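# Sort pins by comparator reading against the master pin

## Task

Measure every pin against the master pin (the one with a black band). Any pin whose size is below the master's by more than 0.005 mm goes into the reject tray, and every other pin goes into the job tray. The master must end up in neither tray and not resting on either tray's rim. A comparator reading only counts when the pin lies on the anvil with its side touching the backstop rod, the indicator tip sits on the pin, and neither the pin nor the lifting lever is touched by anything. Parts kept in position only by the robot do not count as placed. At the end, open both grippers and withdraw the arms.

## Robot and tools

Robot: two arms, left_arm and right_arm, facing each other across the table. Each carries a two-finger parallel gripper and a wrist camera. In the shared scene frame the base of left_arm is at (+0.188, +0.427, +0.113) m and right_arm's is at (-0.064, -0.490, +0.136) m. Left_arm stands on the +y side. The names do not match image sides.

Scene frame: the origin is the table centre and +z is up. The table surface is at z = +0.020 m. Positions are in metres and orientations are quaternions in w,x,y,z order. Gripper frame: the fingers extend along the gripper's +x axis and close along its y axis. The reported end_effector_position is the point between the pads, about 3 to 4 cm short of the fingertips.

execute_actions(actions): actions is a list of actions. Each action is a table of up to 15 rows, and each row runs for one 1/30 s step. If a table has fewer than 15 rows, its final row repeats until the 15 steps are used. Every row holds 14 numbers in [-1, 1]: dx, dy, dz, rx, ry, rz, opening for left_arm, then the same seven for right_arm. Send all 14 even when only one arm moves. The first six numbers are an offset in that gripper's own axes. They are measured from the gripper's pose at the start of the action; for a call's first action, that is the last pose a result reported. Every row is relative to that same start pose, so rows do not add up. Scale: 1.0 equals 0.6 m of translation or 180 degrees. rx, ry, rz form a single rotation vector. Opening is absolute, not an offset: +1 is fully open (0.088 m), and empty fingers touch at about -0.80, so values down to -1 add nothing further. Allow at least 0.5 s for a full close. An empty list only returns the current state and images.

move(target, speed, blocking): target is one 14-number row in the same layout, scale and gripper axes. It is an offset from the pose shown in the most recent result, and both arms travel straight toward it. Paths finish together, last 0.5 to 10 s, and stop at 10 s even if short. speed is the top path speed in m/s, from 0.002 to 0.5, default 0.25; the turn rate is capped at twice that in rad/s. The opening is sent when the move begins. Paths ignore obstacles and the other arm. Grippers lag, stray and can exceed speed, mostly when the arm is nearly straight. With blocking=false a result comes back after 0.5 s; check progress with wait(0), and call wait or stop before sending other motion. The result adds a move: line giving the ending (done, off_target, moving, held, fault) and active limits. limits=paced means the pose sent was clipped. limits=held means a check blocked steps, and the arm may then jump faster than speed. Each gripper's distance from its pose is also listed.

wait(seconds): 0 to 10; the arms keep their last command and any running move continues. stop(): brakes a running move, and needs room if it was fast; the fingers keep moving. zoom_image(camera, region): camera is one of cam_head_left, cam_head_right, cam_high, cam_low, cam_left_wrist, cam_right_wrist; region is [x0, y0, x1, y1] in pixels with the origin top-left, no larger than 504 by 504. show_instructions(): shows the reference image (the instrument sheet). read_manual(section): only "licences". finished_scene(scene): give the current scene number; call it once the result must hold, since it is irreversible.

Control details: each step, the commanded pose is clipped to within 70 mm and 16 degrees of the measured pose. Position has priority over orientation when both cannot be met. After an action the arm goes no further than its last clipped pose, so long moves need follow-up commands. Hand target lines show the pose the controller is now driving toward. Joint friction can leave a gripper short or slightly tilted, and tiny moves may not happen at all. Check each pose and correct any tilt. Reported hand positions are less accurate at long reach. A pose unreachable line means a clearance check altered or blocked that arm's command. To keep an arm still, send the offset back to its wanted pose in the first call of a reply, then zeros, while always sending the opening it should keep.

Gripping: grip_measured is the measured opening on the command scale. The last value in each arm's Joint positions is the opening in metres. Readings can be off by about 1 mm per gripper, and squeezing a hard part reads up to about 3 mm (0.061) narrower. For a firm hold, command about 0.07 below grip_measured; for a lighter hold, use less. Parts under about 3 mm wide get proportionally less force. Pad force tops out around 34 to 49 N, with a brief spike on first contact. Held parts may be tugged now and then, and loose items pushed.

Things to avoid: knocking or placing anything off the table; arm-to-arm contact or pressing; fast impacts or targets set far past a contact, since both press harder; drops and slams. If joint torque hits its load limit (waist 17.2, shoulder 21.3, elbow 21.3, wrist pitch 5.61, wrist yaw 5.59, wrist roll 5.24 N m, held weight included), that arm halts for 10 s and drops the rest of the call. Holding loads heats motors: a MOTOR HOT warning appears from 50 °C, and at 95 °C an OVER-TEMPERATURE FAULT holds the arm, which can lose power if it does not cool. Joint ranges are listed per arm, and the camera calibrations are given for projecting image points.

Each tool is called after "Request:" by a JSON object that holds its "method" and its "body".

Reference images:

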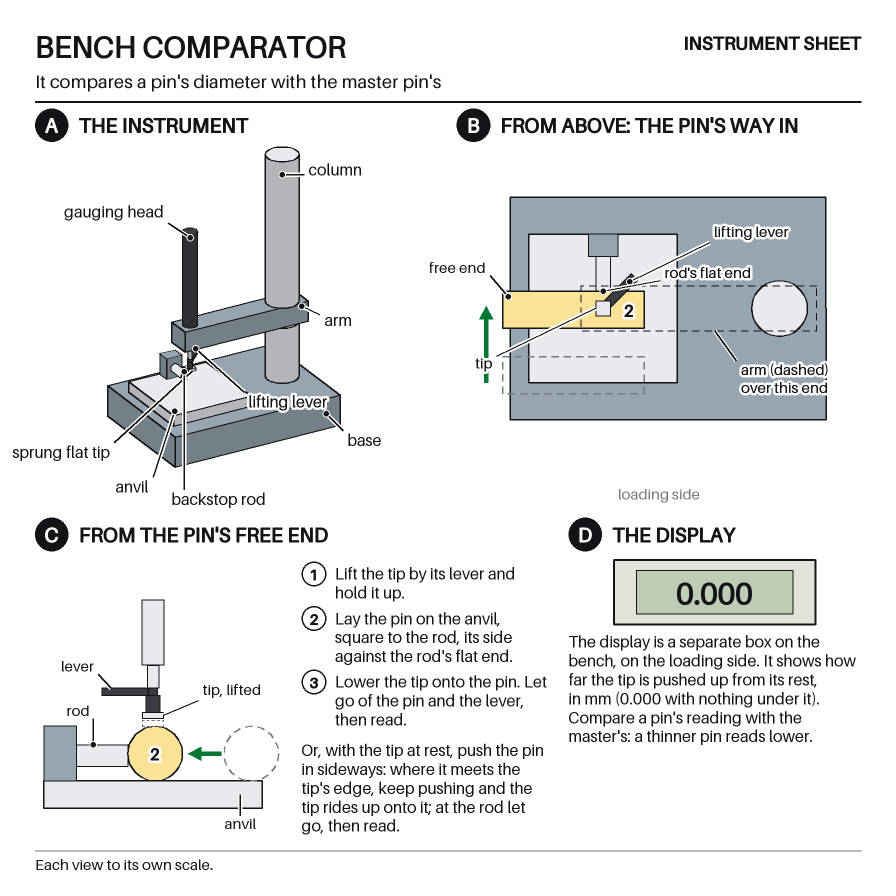

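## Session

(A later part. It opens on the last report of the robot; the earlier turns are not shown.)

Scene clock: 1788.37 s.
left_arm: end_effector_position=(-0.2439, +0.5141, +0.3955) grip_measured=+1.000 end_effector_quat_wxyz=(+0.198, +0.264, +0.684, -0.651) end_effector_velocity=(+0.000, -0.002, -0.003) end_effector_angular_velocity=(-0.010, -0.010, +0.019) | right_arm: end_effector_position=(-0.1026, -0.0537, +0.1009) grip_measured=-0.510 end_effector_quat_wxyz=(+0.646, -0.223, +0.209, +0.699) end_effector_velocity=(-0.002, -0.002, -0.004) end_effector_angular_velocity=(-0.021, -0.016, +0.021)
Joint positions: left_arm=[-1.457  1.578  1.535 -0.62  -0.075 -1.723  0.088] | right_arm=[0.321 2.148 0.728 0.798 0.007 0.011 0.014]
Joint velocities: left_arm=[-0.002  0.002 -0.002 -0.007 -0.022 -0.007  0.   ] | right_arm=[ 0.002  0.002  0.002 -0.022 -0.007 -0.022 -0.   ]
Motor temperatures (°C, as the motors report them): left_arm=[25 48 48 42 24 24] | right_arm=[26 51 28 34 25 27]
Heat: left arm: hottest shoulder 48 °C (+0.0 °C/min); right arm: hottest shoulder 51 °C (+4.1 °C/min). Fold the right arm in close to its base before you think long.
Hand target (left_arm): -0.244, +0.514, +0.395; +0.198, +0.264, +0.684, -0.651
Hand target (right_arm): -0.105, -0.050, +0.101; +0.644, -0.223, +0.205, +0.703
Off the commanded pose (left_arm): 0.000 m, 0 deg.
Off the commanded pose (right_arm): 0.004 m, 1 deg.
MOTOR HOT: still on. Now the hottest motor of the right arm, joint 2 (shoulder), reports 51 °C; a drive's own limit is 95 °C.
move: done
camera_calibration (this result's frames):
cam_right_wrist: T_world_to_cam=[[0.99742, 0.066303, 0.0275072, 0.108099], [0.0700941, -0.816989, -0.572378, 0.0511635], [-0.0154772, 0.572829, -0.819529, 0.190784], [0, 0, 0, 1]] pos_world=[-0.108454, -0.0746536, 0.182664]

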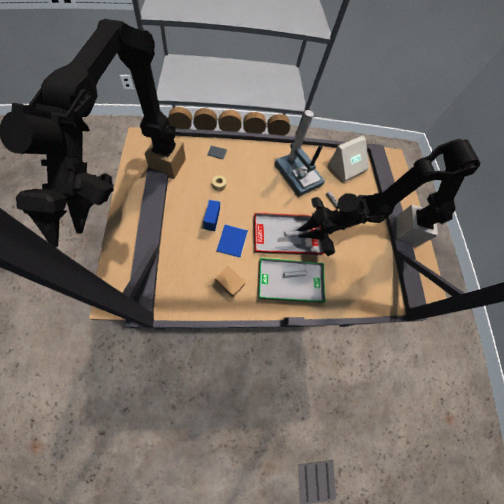

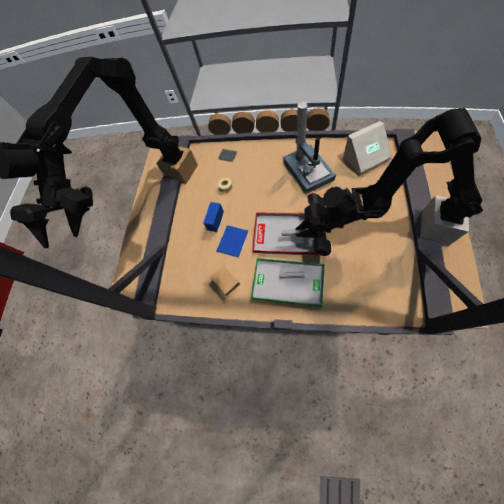

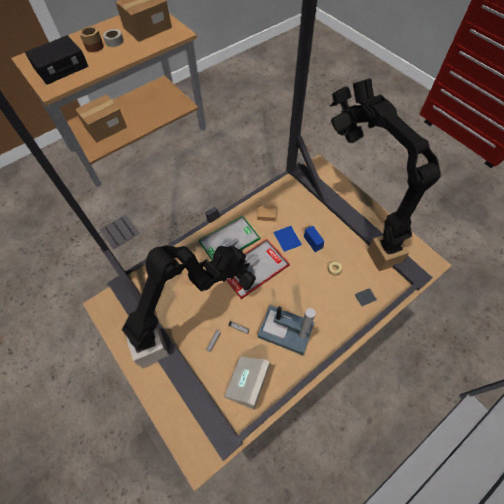

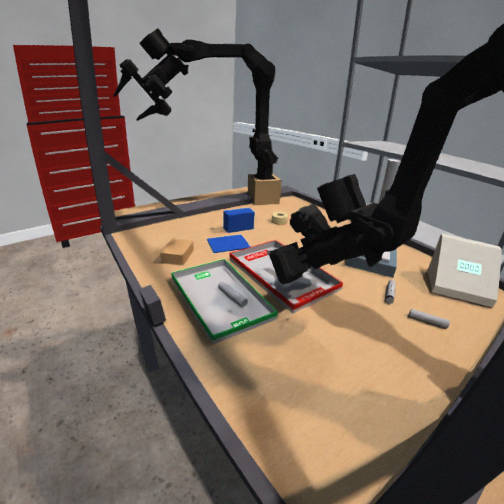

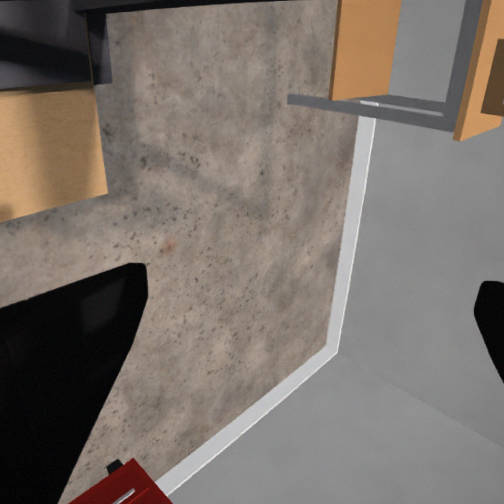

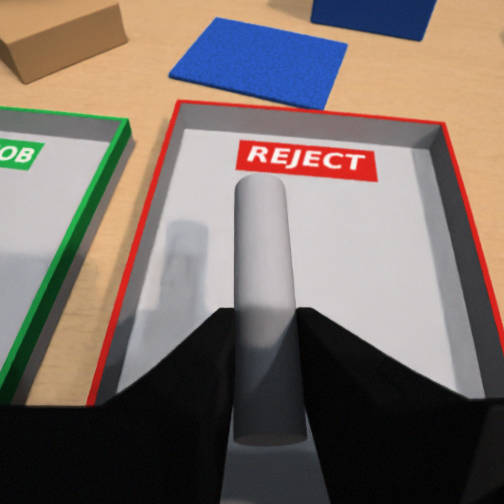

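Request:
{"method": "move", "body": {"target": [0,0,0,0,0,0,1, 0.046,0,-0.062,0,0,0,-0.75], "speed": 0.08}}

Scene clock: 1796.10 s.
left_arm: end_effector_position=(-0.2439, +0.5141, +0.3955) grip_measured=+1.000 end_effector_quat_wxyz=(+0.198, +0.264, +0.684, -0.651) end_effector_velocity=(+0.002, -0.000, -0.001) end_effector_angular_velocity=(-0.000, -0.007, +0.008) | right_arm: end_effector_position=(-0.1026, -0.0555, +0.0566) grip_measured=-0.510 end_effector_quat_wxyz=(+0.645, -0.224, +0.211, +0.699) end_effector_velocity=(-0.000, +0.001, -0.001) end_effector_angular_velocity=(+0.003, -0.001, +0.008)
Joint positions: left_arm=[-1.457  1.578  1.535 -0.62  -0.075 -1.723  0.088] | right_arm=[0.321 2.336 0.749 0.961 0.005 0.01  0.014]
Joint velocities: left_arm=[-0.002 -0.002 -0.002 -0.007 -0.007 -0.007  0.   ] | right_arm=[-0.002  0.007  0.002  0.007 -0.007 -0.007  0.   ]
Motor temperatures (°C, as the motors report them): left_arm=[25 48 48 42 24 24] | right_arm=[26 50 29 35 25 27]
Heat: left arm: hottest shoulder 48 °C (+0.0 °C/min); right arm: hottest shoulder 50 °C (+2.0 °C/min). Fold the right arm in close to its base before you think long.
Hand target (left_arm): -0.244, +0.514, +0.395; +0.198, +0.264, +0.684, -0.651
Hand target (right_arm): -0.103, -0.053, +0.055; +0.646, -0.223, +0.209, +0.699
Off the commanded pose (left_arm): 0.000 m, 0 deg.
Off the commanded pose (right_arm): 0.003 m, 0 deg.
MOTOR HOT: still on. Now the hottest motor of the right arm, joint 2 (shoulder), reports 50 °C; a drive's own limit is 95 °C.
move: done
camera_calibration (this result's frames):
cam_right_wrist: T_world_to_cam=[[0.997319, 0.0677892, 0.027553, 0.109519], [0.0714056, -0.819282, -0.568928, 0.0242081], [-0.0159935, 0.56937, -0.821926, 0.155371], [0, 0, 0, 1]] pos_world=[-0.108469, -0.0760546, 0.138459]

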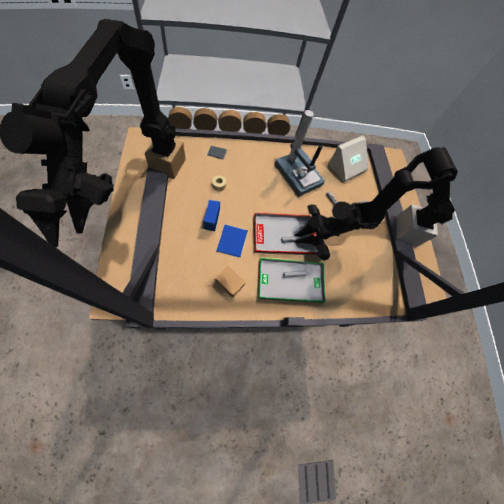

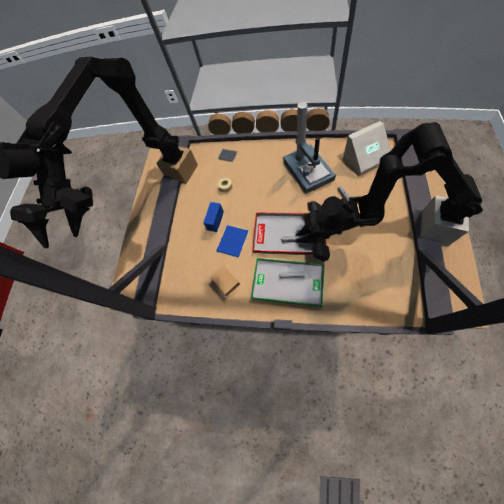

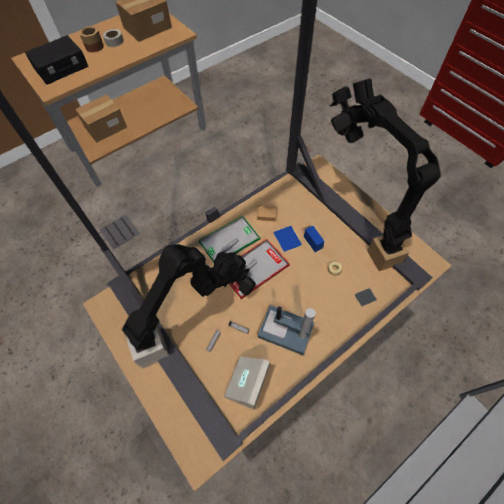

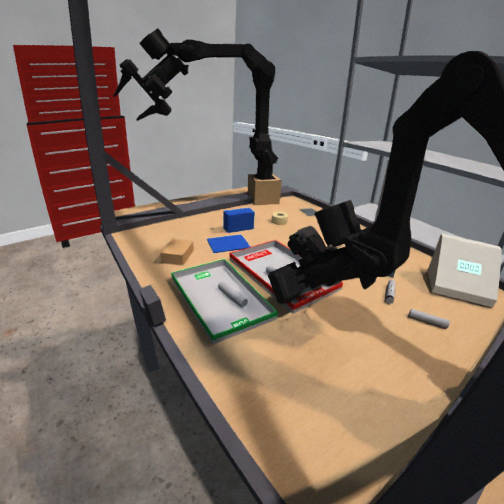

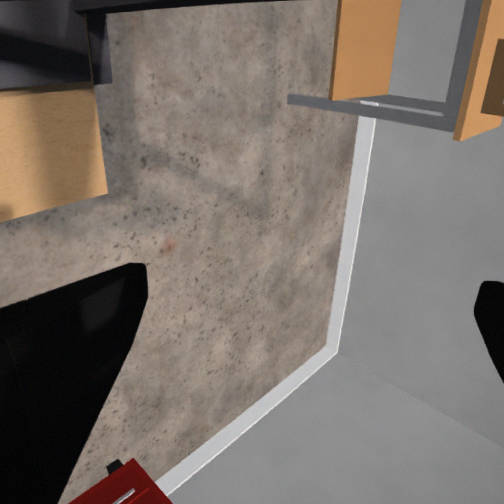

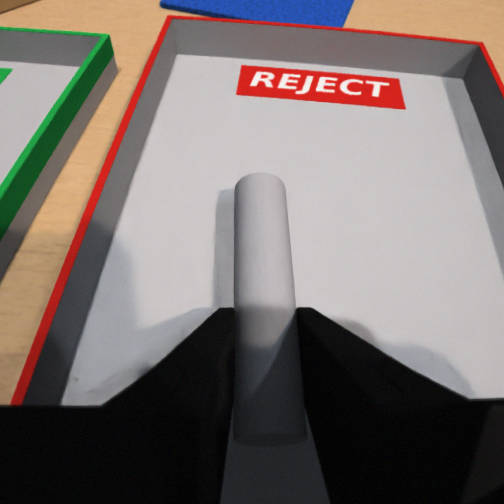

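Request:
{"method": "execute_actions", "body": {"actions": [[[0,0,0,0,0,0,1, 0.006,0,-0.008,0,0,0,-0.75]],[[0,0,0,0,0,0,1, 0,0,0,0,0,0,-0.47]],[[0,0,0,0,0,0,1, 0,0,0,0,0,0,-0.40]]]}}

Scene clock: 1804.43 s.
left_arm: end_effector_position=(-0.2439, +0.5141, +0.3955) grip_measured=+1.000 end_effector_quat_wxyz=(+0.198, +0.264, +0.684, -0.651) end_effector_velocity=(+0.002, -0.000, -0.001) end_effector_angular_velocity=(+0.011, -0.008, +0.017) | right_arm: end_effector_position=(-0.1027, -0.0550, +0.0555) grip_measured=-0.403 end_effector_quat_wxyz=(+0.646, -0.222, +0.208, +0.700) end_effector_velocity=(-0.002, -0.002, -0.001) end_effector_angular_velocity=(-0.007, -0.006, +0.028)
Joint positions: left_arm=[-1.457  1.578  1.535 -0.62  -0.075 -1.723  0.088] | right_arm=[0.321 2.346 0.75  0.978 0.005 0.01  0.019]
Joint velocities: left_arm=[-0.002 -0.002 -0.002 -0.007 -0.007 -0.022  0.   ] | right_arm=[-0.002 -0.002 -0.002 -0.007 -0.022 -0.022  0.   ]
Motor temperatures (°C, as the motors report them): left_arm=[25 48 48 42 24 24] | right_arm=[26 49 29 36 25 27]
Heat: left arm: hottest shoulder 48 °C (+0.0 °C/min); right arm: hottest shoulder 49 °C (+1.0 °C/min). Fold the right arm in close to its base before you think long.
Hand target (left_arm): -0.244, +0.514, +0.395; +0.198, +0.264, +0.684, -0.651
Hand target (right_arm): -0.103, -0.055, +0.055; +0.646, -0.222, +0.208, +0.700
Off the commanded pose (left_arm): 0.000 m, 0 deg.
Off the commanded pose (right_arm): 0.000 m, 0 deg.
MOTOR HOT: still on. Now the hottest motor of the right arm, joint 2 (shoulder), reports 49 °C; a drive's own limit is 95 °C.
camera_calibration (this result's frames):
cam_right_wrist: T_world_to_cam=[[0.997337, 0.0675909, 0.0273948, 0.109561], [0.0710346, -0.815153, -0.574873, 0.0245149], [-0.0165252, 0.575288, -0.817784, 0.154183], [0, 0, 0, 1]] pos_world=[-0.108463, -0.0761217, 0.13718]

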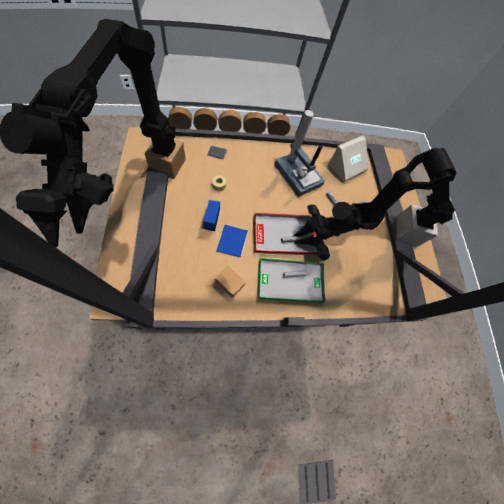

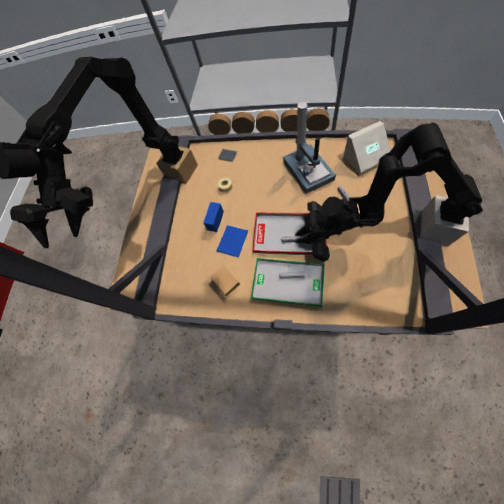

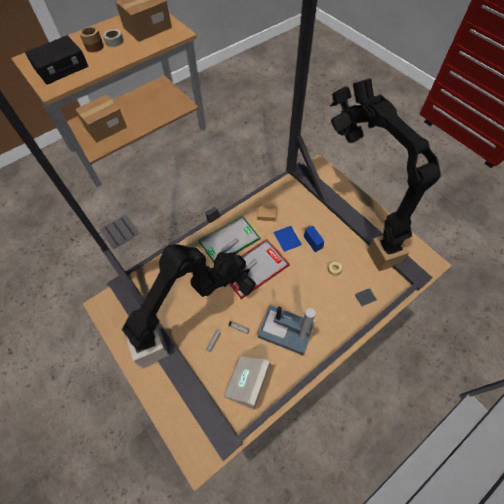

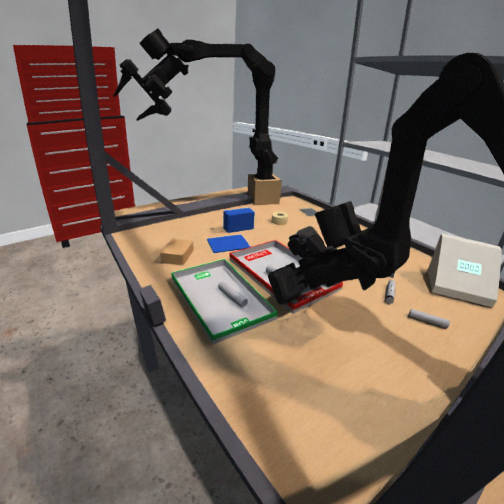

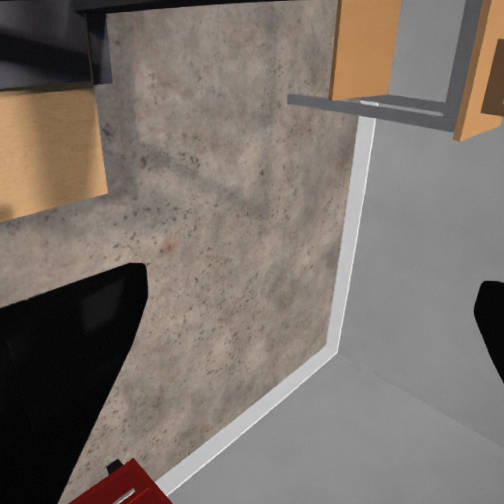

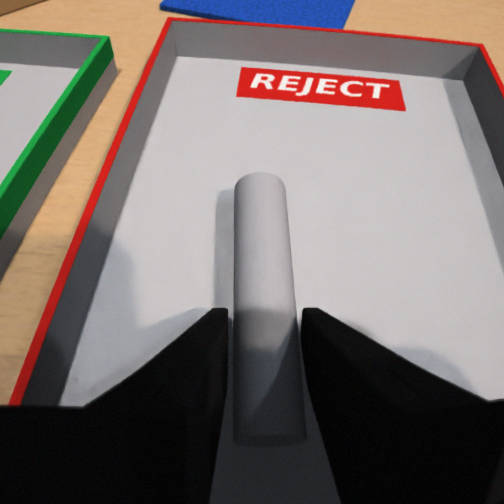

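Request:
{"method": "move", "body": {"target": [0,0,0,0,0,0,1, -0.055,0,0.078,0,0,0,-0.33], "speed": 0.15}}

Scene clock: 1840.27 s.
left_arm: end_effector_position=(-0.2439, +0.5141, +0.3955) grip_measured=+1.000 end_effector_quat_wxyz=(+0.198, +0.264, +0.684, -0.651) end_effector_velocity=(-0.000, +0.000, +0.001) end_effector_angular_velocity=(+0.026, +0.004, +0.026) | right_arm: end_effector_position=(-0.1027, -0.0544, +0.1065) grip_measured=-0.332 end_effector_quat_wxyz=(+0.645, -0.225, +0.212, +0.699) end_effector_velocity=(-0.002, -0.002, +0.003) end_effector_angular_velocity=(-0.008, +0.006, +0.020)
Joint positions: left_arm=[-1.457  1.578  1.535 -0.62  -0.075 -1.723  0.088] | right_arm=[0.321 2.119 0.728 0.763 0.005 0.01  0.023]
Joint velocities: left_arm=[-0.002 -0.002 -0.002  0.007 -0.007 -0.037  0.   ] | right_arm=[-0.002 -0.017 -0.002 -0.022 -0.022 -0.007 -0.   ]
Motor temperatures (°C, as the motors report them): left_arm=[25 48 48 42 24 24] | right_arm=[26 50 28 38 24 27]
Heat: left arm: hottest shoulder 48 °C (+0.0 °C/min); right arm: hottest shoulder 50 °C (-1.0 °C/min). Fold the right arm in close to its base before you think long.
Hand target (left_arm): -0.244, +0.514, +0.395; +0.198, +0.264, +0.684, -0.651
Hand target (right_arm): -0.102, -0.055, +0.113; +0.646, -0.222, +0.208, +0.700
Off the commanded pose (left_arm): 0.000 m, 0 deg.
Off the commanded pose (right_arm): 0.006 m, 1 deg.
MOTOR HOT: still on. Now the hottest motor of the right arm, joint 2 (shoulder), reports 50 °C; a drive's own limit is 95 °C.
move: done
camera_calibration (this result's frames):
cam_right_wrist: T_world_to_cam=[[0.997312, 0.0678731, 0.0276192, 0.108164], [0.0715606, -0.821007, -0.566415, 0.0531012], [-0.0157688, 0.566869, -0.823657, 0.195848], [0, 0, 0, 1]] pos_world=[-0.108585, -0.0747648, 0.188401]

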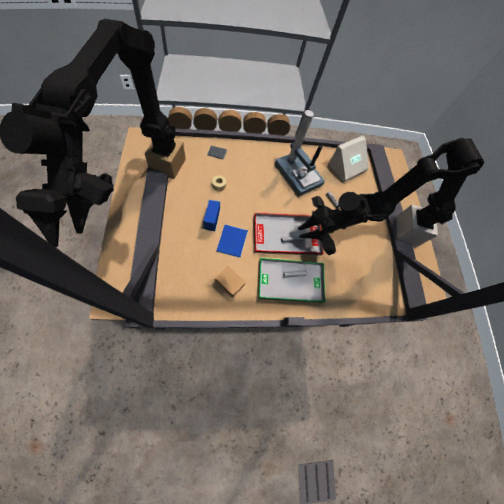

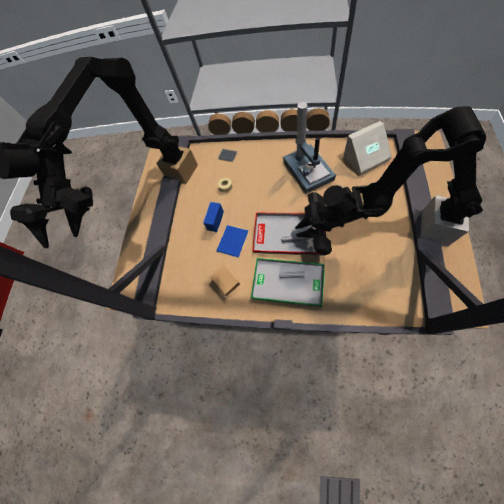

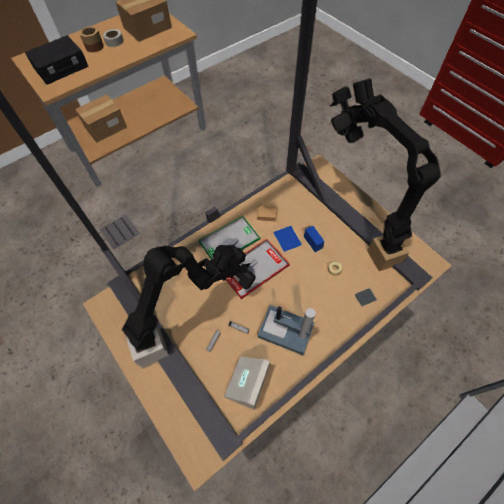

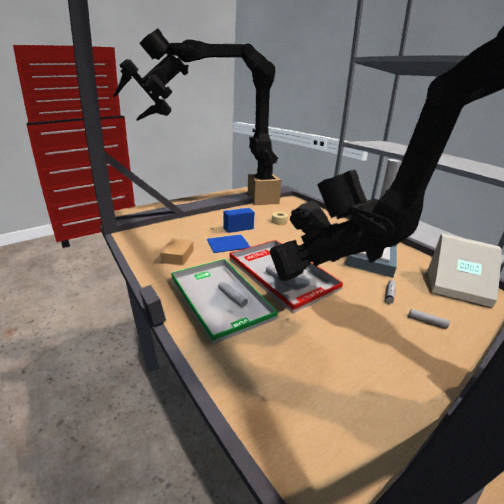

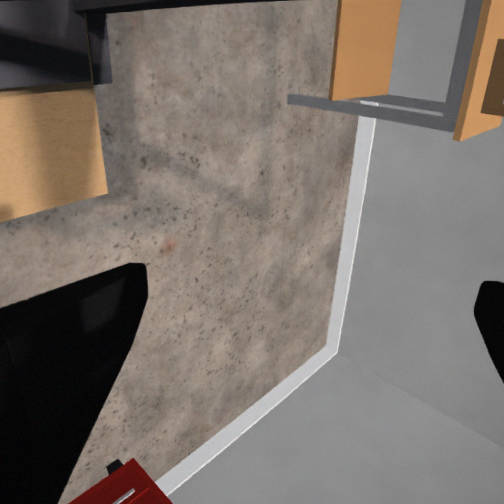

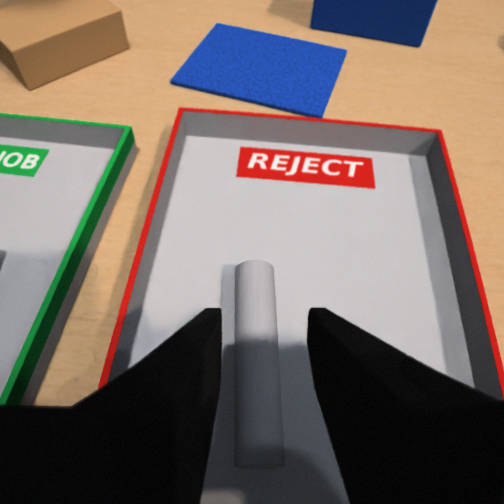

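Request:
{"method": "move", "body": {"target": [0,0,0,0,0,0,1, -0.388,-0.2355,-0.290,-0.039,-0.003,0.051,0.0], "speed": 0.3}}

Scene clock: 1855.43 s.
left_arm: end_effector_position=(-0.2439, +0.5141, +0.3955) grip_measured=+1.000 end_effector_quat_wxyz=(+0.198, +0.264, +0.684, -0.651) end_effector_velocity=(+0.002, -0.003, -0.004) end_effector_angular_velocity=(-0.012, -0.019, +0.019) | right_arm: end_effector_position=(+0.0586, -0.3314, +0.1022) grip_measured=-0.002 end_effector_quat_wxyz=(+0.573, -0.239, +0.184, +0.762) end_effector_velocity=(-0.001, -0.001, +0.001) end_effector_angular_velocity=(+0.008, +0.004, +0.013)
Joint positions: left_arm=[-1.457  1.578  1.535 -0.62  -0.075 -1.723  0.088] | right_arm=[-1.09   1.822  0.336 -0.135 -0.957 -1.625  0.039]
Joint velocities: left_arm=[-0.002  0.002  0.002 -0.022 -0.022 -0.007  0.   ] | right_arm=[-0.007  0.007  0.012 -0.037 -0.007 -0.037 -0.   ]
Motor temperatures (°C, as the motors report them): left_arm=[25 48 48 42 24 24] | right_arm=[26 51 28 38 24 27]
Heat: left arm: hottest shoulder 48 °C (+0.0 °C/min); right arm: hottest shoulder 51 °C (+1.0 °C/min). Fold the right arm in close to its base before you think long.
Hand target (left_arm): -0.244, +0.514, +0.395; +0.198, +0.264, +0.684, -0.651
Hand target (right_arm): +0.060, -0.332, +0.101; +0.572, -0.240, +0.184, +0.763
Off the commanded pose (left_arm): 0.000 m, 0 deg.
Off the commanded pose (right_arm): 0.003 m, 1 deg.
MOTOR HOT: still on. Now the hottest motor of the right arm, joint 2 (shoulder), reports 51 °C; a drive's own limit is 95 °C.
move: done
camera_calibration (this result's frames):
cam_right_wrist: T_world_to_cam=[[0.963673, 0.265759, 0.026569, 0.0338723], [0.231467, -0.781391, -0.579527, -0.183109], [-0.133254, 0.564625, -0.81452, 0.357105], [0, 0, 0, 1]] pos_world=[0.0573273, -0.353711, 0.183853]

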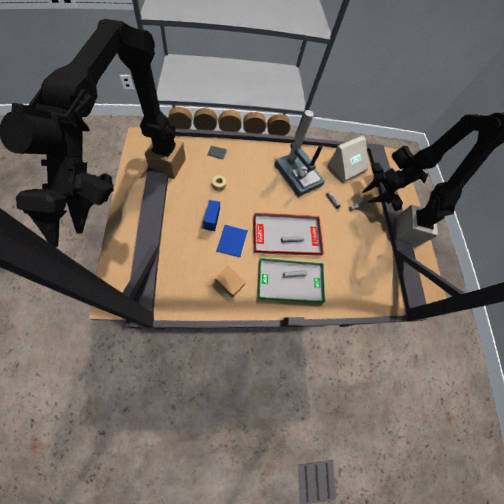

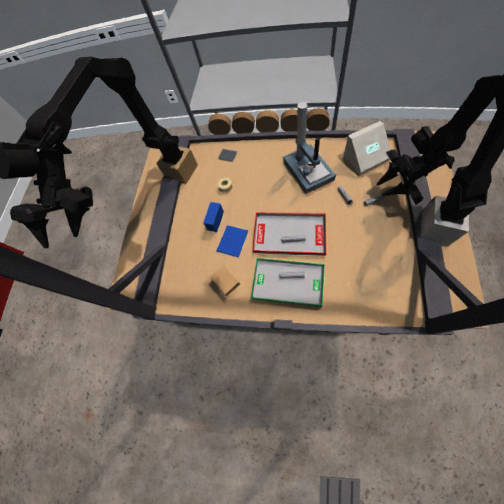

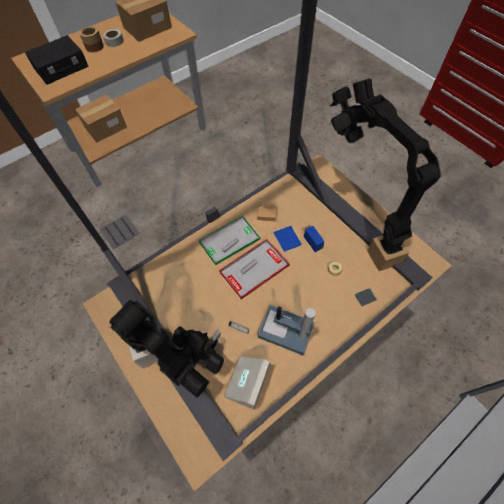

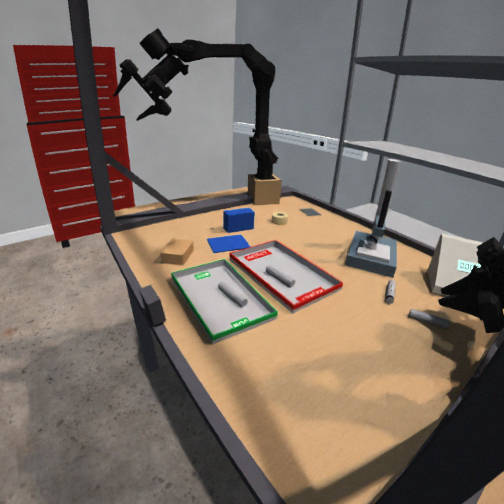

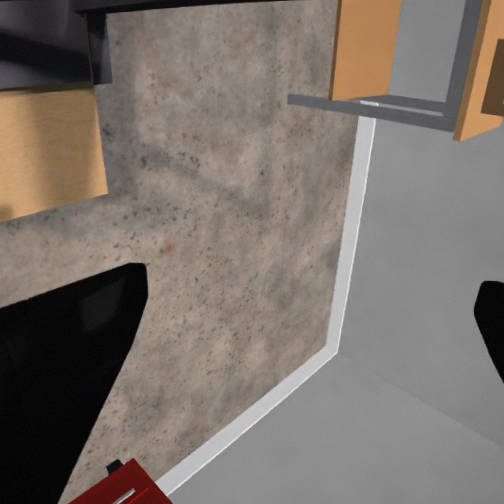

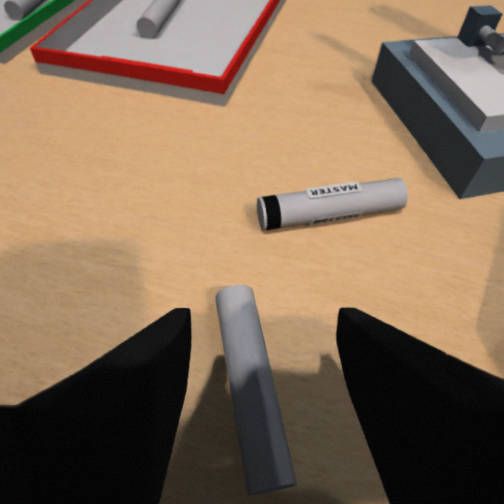

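Request:
{"method": "move", "body": {"target": [0,0,0,0,0,0,1, -0.010,-0.008,-0.007,-0.032,0,0.045,0.0], "speed": 0.1}}

Scene clock: 1879.10 s.
left_arm: end_effector_position=(-0.2439, +0.5141, +0.3955) grip_measured=+1.000 end_effector_quat_wxyz=(+0.198, +0.264, +0.684, -0.651) end_effector_velocity=(+0.002, -0.001, +0.001) end_effector_angular_velocity=(+0.001, -0.002, +0.008) | right_arm: end_effector_position=(+0.0639, -0.3366, +0.1035) grip_measured=-0.002 end_effector_quat_wxyz=(+0.505, -0.254, +0.161, +0.809) end_effector_velocity=(-0.003, -0.000, +0.002) end_effector_angular_velocity=(+0.012, +0.010, +0.016)
Joint positions: left_arm=[-1.457  1.578  1.535 -0.62  -0.075 -1.723  0.088] | right_arm=[-1.111  1.925  0.506 -0.462 -0.924 -1.949  0.039]
Joint velocities: left_arm=[-0.002 -0.007 -0.002 -0.007 -0.007 -0.007  0.   ] | right_arm=[-0.002  0.007  0.007 -0.037 -0.007 -0.037 -0.   ]
Motor temperatures (°C, as the motors report them): left_arm=[25 48 48 42 24 24] | right_arm=[26 45 28 34 25 27]
Heat: left arm: hottest shoulder 48 °C (+0.0 °C/min); right arm: hottest shoulder 45 °C (-4.0 °C/min).
Hand target (left_arm): -0.244, +0.514, +0.395; +0.198, +0.264, +0.684, -0.651
Hand target (right_arm): +0.065, -0.337, +0.102; +0.504, -0.254, +0.161, +0.809
Off the commanded pose (left_arm): 0.000 m, 0 deg.
Off the commanded pose (right_arm): 0.002 m, 0 deg.
MOTOR HOT: cleared. Now the hottest motor of the right arm, joint 2 (shoulder), reports 45 °C.
move: done
camera_calibration (this result's frames):
cam_right_wrist: T_world_to_cam=[[0.904015, 0.426505, 0.0291697, 0.0877728], [0.362706, -0.729091, -0.580405, -0.178385], [-0.226279, 0.535275, -0.813805, 0.357725], [0, 0, 0, 1]] pos_world=[0.066299, -0.358976, 0.185022]

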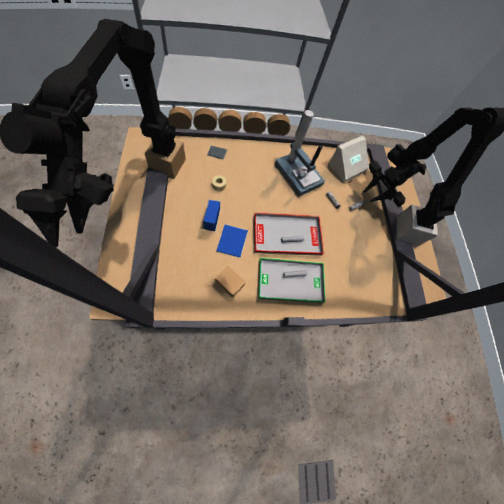

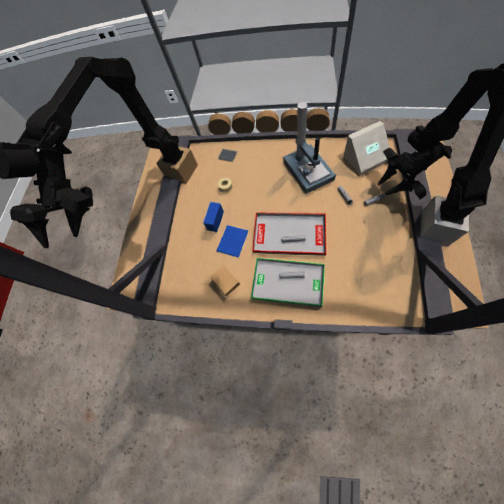

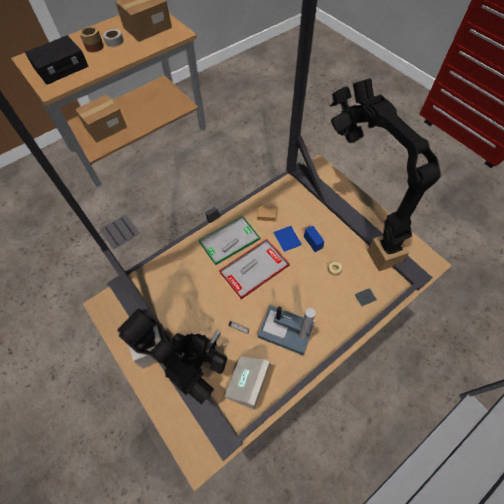

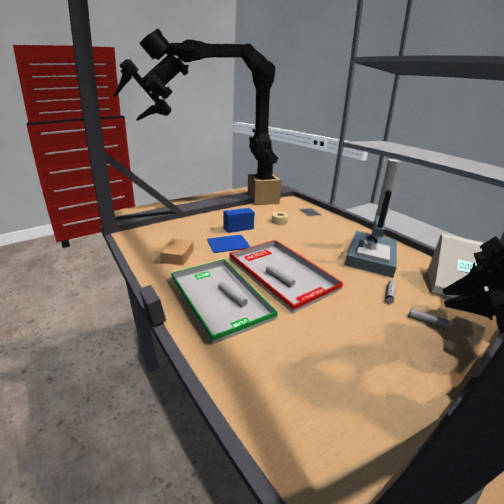

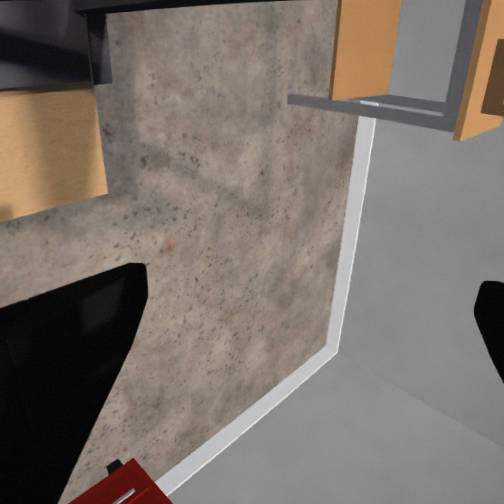

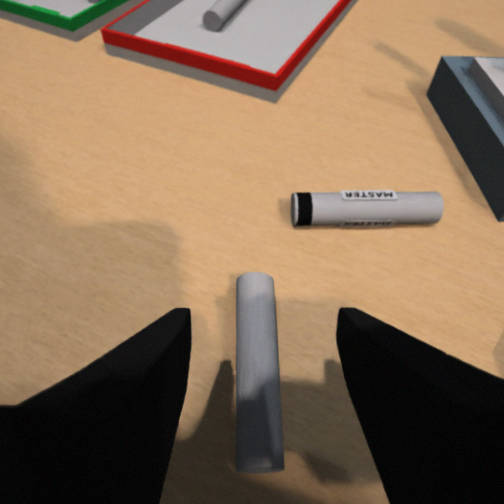

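Request:
{"method": "move", "body": {"target": [0,0,0,0,0,0,1, 0.043,0,-0.061,0,0,0,-0.1], "speed": 0.08}}

Scene clock: 1892.37 s.
left_arm: end_effector_position=(-0.2439, +0.5141, +0.3955) grip_measured=+1.000 end_effector_quat_wxyz=(+0.198, +0.264, +0.684, -0.651) end_effector_velocity=(+0.002, -0.000, -0.001) end_effector_angular_velocity=(-0.012, -0.005, -0.001) | right_arm: end_effector_position=(+0.0635, -0.3367, +0.0606) grip_measured=-0.098 end_effector_quat_wxyz=(+0.505, -0.256, +0.159, +0.808) end_effector_velocity=(+0.003, -0.002, -0.005) end_effector_angular_velocity=(-0.014, -0.027, +0.008)
Joint positions: left_arm=[-1.457  1.578  1.535 -0.62  -0.075 -1.723  0.088] | right_arm=[-1.111  2.152  0.509 -0.234 -0.923 -1.951  0.034]
Joint velocities: left_arm=[-0.002 -0.002 -0.002 -0.007 -0.007  0.007  0.   ] | right_arm=[-0.002  0.007  0.002  0.022  0.022 -0.007 -0.   ]
Motor temperatures (°C, as the motors report them): left_arm=[25 48 48 42 24 24] | right_arm=[26 44 28 33 25 27]
Heat: left arm: hottest shoulder 48 °C (+0.0 °C/min); right arm: hottest shoulder 44 °C (-6.0 °C/min).
Hand target (left_arm): -0.244, +0.514, +0.395; +0.198, +0.264, +0.684, -0.651
Hand target (right_arm): +0.064, -0.336, +0.059; +0.505, -0.254, +0.161, +0.809
Off the commanded pose (left_arm): 0.000 m, 0 deg.
Off the commanded pose (right_arm): 0.002 m, 0 deg.
move: done
camera_calibration (this result's frames):
cam_right_wrist: T_world_to_cam=[[0.903228, 0.427756, 0.0346915, 0.0895702], [0.366927, -0.727798, -0.579375, -0.203073], [-0.222583, 0.536037, -0.814323, 0.322922], [0, 0, 0, 1]] pos_world=[0.0654876, -0.359209, 0.1422]

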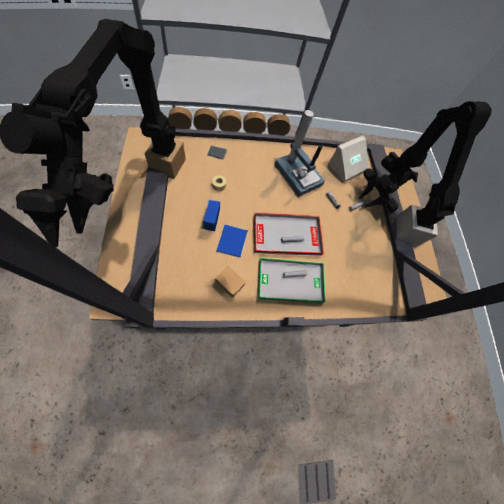

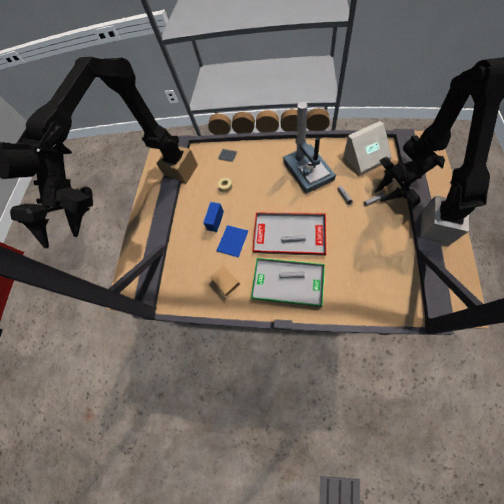

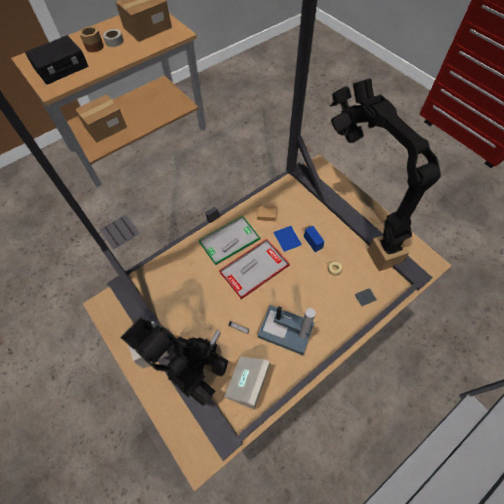

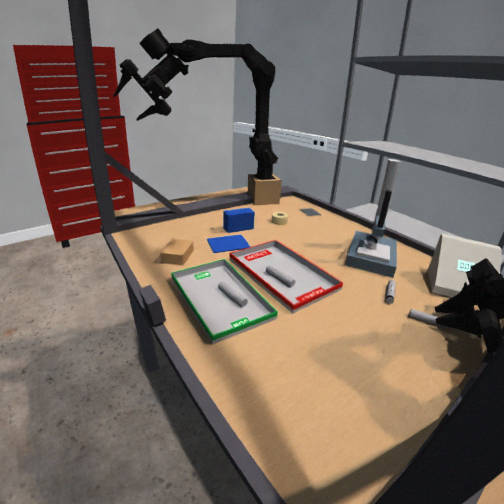

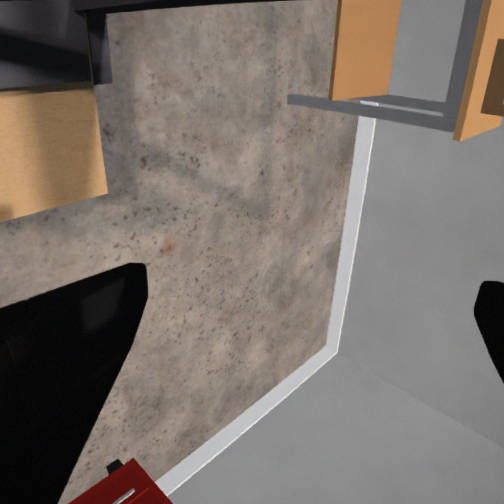

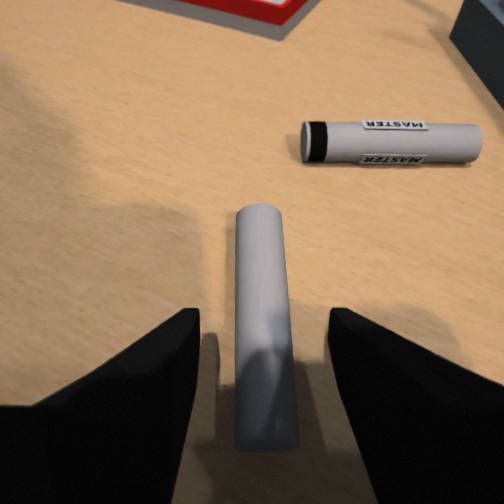

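Request:
{"method": "move", "body": {"target": [0,0,0,0,0,0,1, 0.016,0,-0.023,0,0,0,-0.1], "speed": 0.04}}

Scene clock: 1896.47 s.
left_arm: end_effector_position=(-0.2439, +0.5141, +0.3955) grip_measured=+1.000 end_effector_quat_wxyz=(+0.198, +0.264, +0.684, -0.651) end_effector_velocity=(+0.003, +0.002, +0.001) end_effector_angular_velocity=(+0.012, -0.004, +0.012) | right_arm: end_effector_position=(+0.0633, -0.3367, +0.0459) grip_measured=-0.098 end_effector_quat_wxyz=(+0.506, -0.257, +0.158, +0.808) end_effector_velocity=(+0.000, +0.000, -0.001) end_effector_angular_velocity=(+0.009, -0.001, -0.000)
Joint positions: left_arm=[-1.457  1.578  1.535 -0.62  -0.075 -1.723  0.088] | right_arm=[-1.111  2.232  0.518 -0.16  -0.923 -1.951  0.034]
Joint velocities: left_arm=[-0.007 -0.007 -0.002 -0.007 -0.007 -0.022  0.   ] | right_arm=[-0.002  0.012  0.002  0.007 -0.007 -0.007 -0.   ]
Motor temperatures (°C, as the motors report them): left_arm=[25 48 48 42 24 24] | right_arm=[26 43 28 33 25 27]
Heat: left arm: hottest shoulder 48 °C (+0.0 °C/min); right arm: hottest shoulder 43 °C (-7.0 °C/min).
Hand target (left_arm): -0.244, +0.514, +0.395; +0.198, +0.264, +0.684, -0.651
Hand target (right_arm): +0.063, -0.337, +0.044; +0.505, -0.256, +0.159, +0.809
Off the commanded pose (left_arm): 0.000 m, 0 deg.
Off the commanded pose (right_arm): 0.002 m, 0 deg.
move: done
camera_calibration (this result's frames):
cam_right_wrist: T_world_to_cam=[[0.903135, 0.427734, 0.0372993, 0.0900982], [0.368433, -0.727447, -0.578858, -0.211616], [-0.220464, 0.536529, -0.814575, 0.310909], [0, 0, 0, 1]] pos_world=[0.06514, -0.35929, 0.127403]

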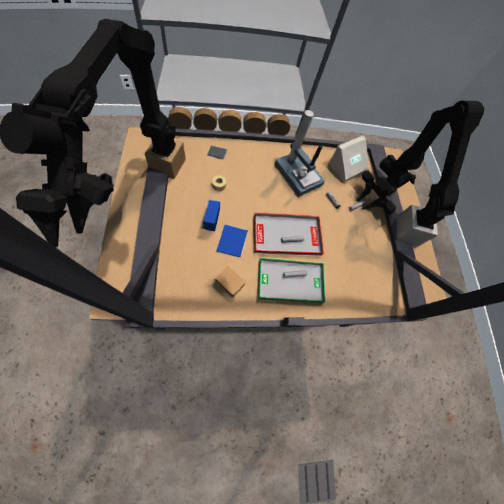

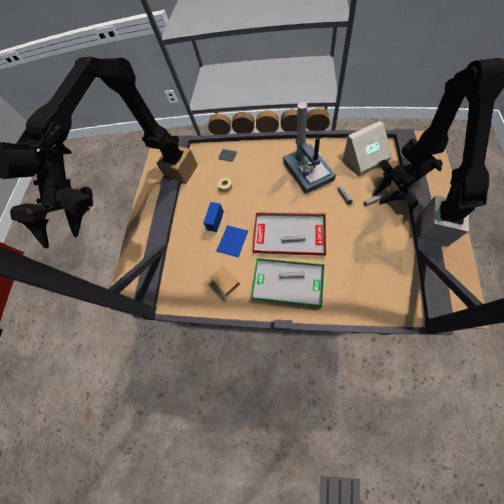

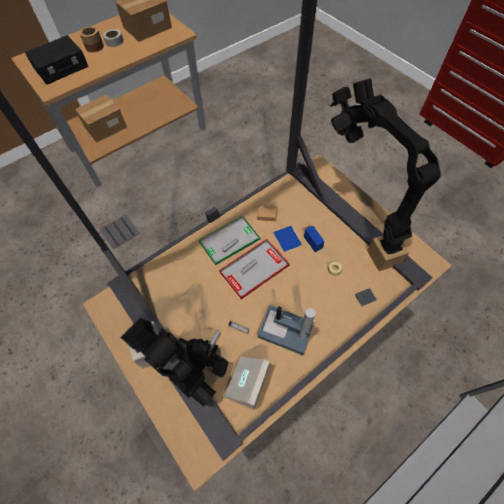

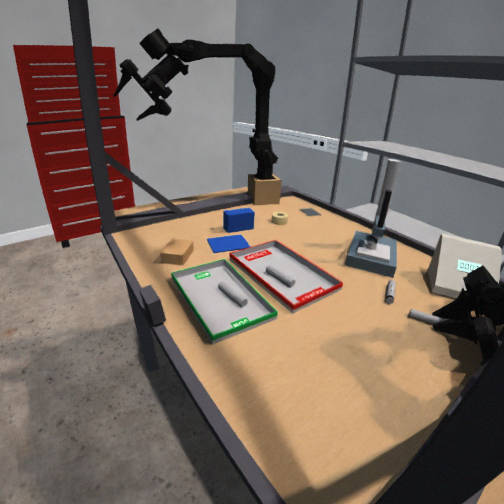

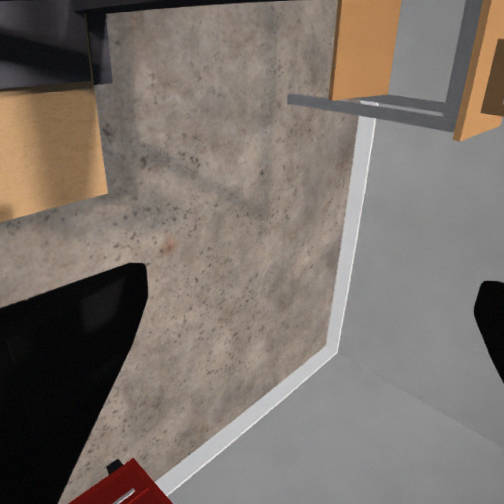

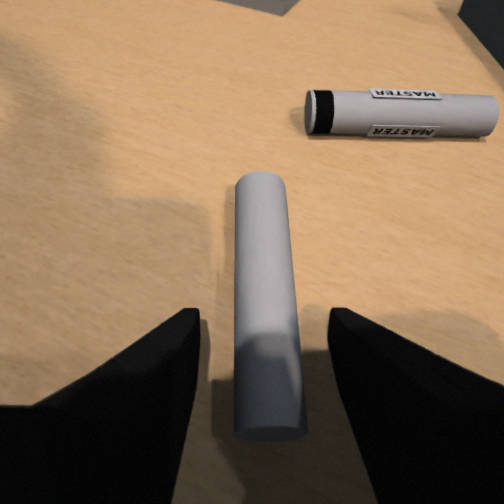

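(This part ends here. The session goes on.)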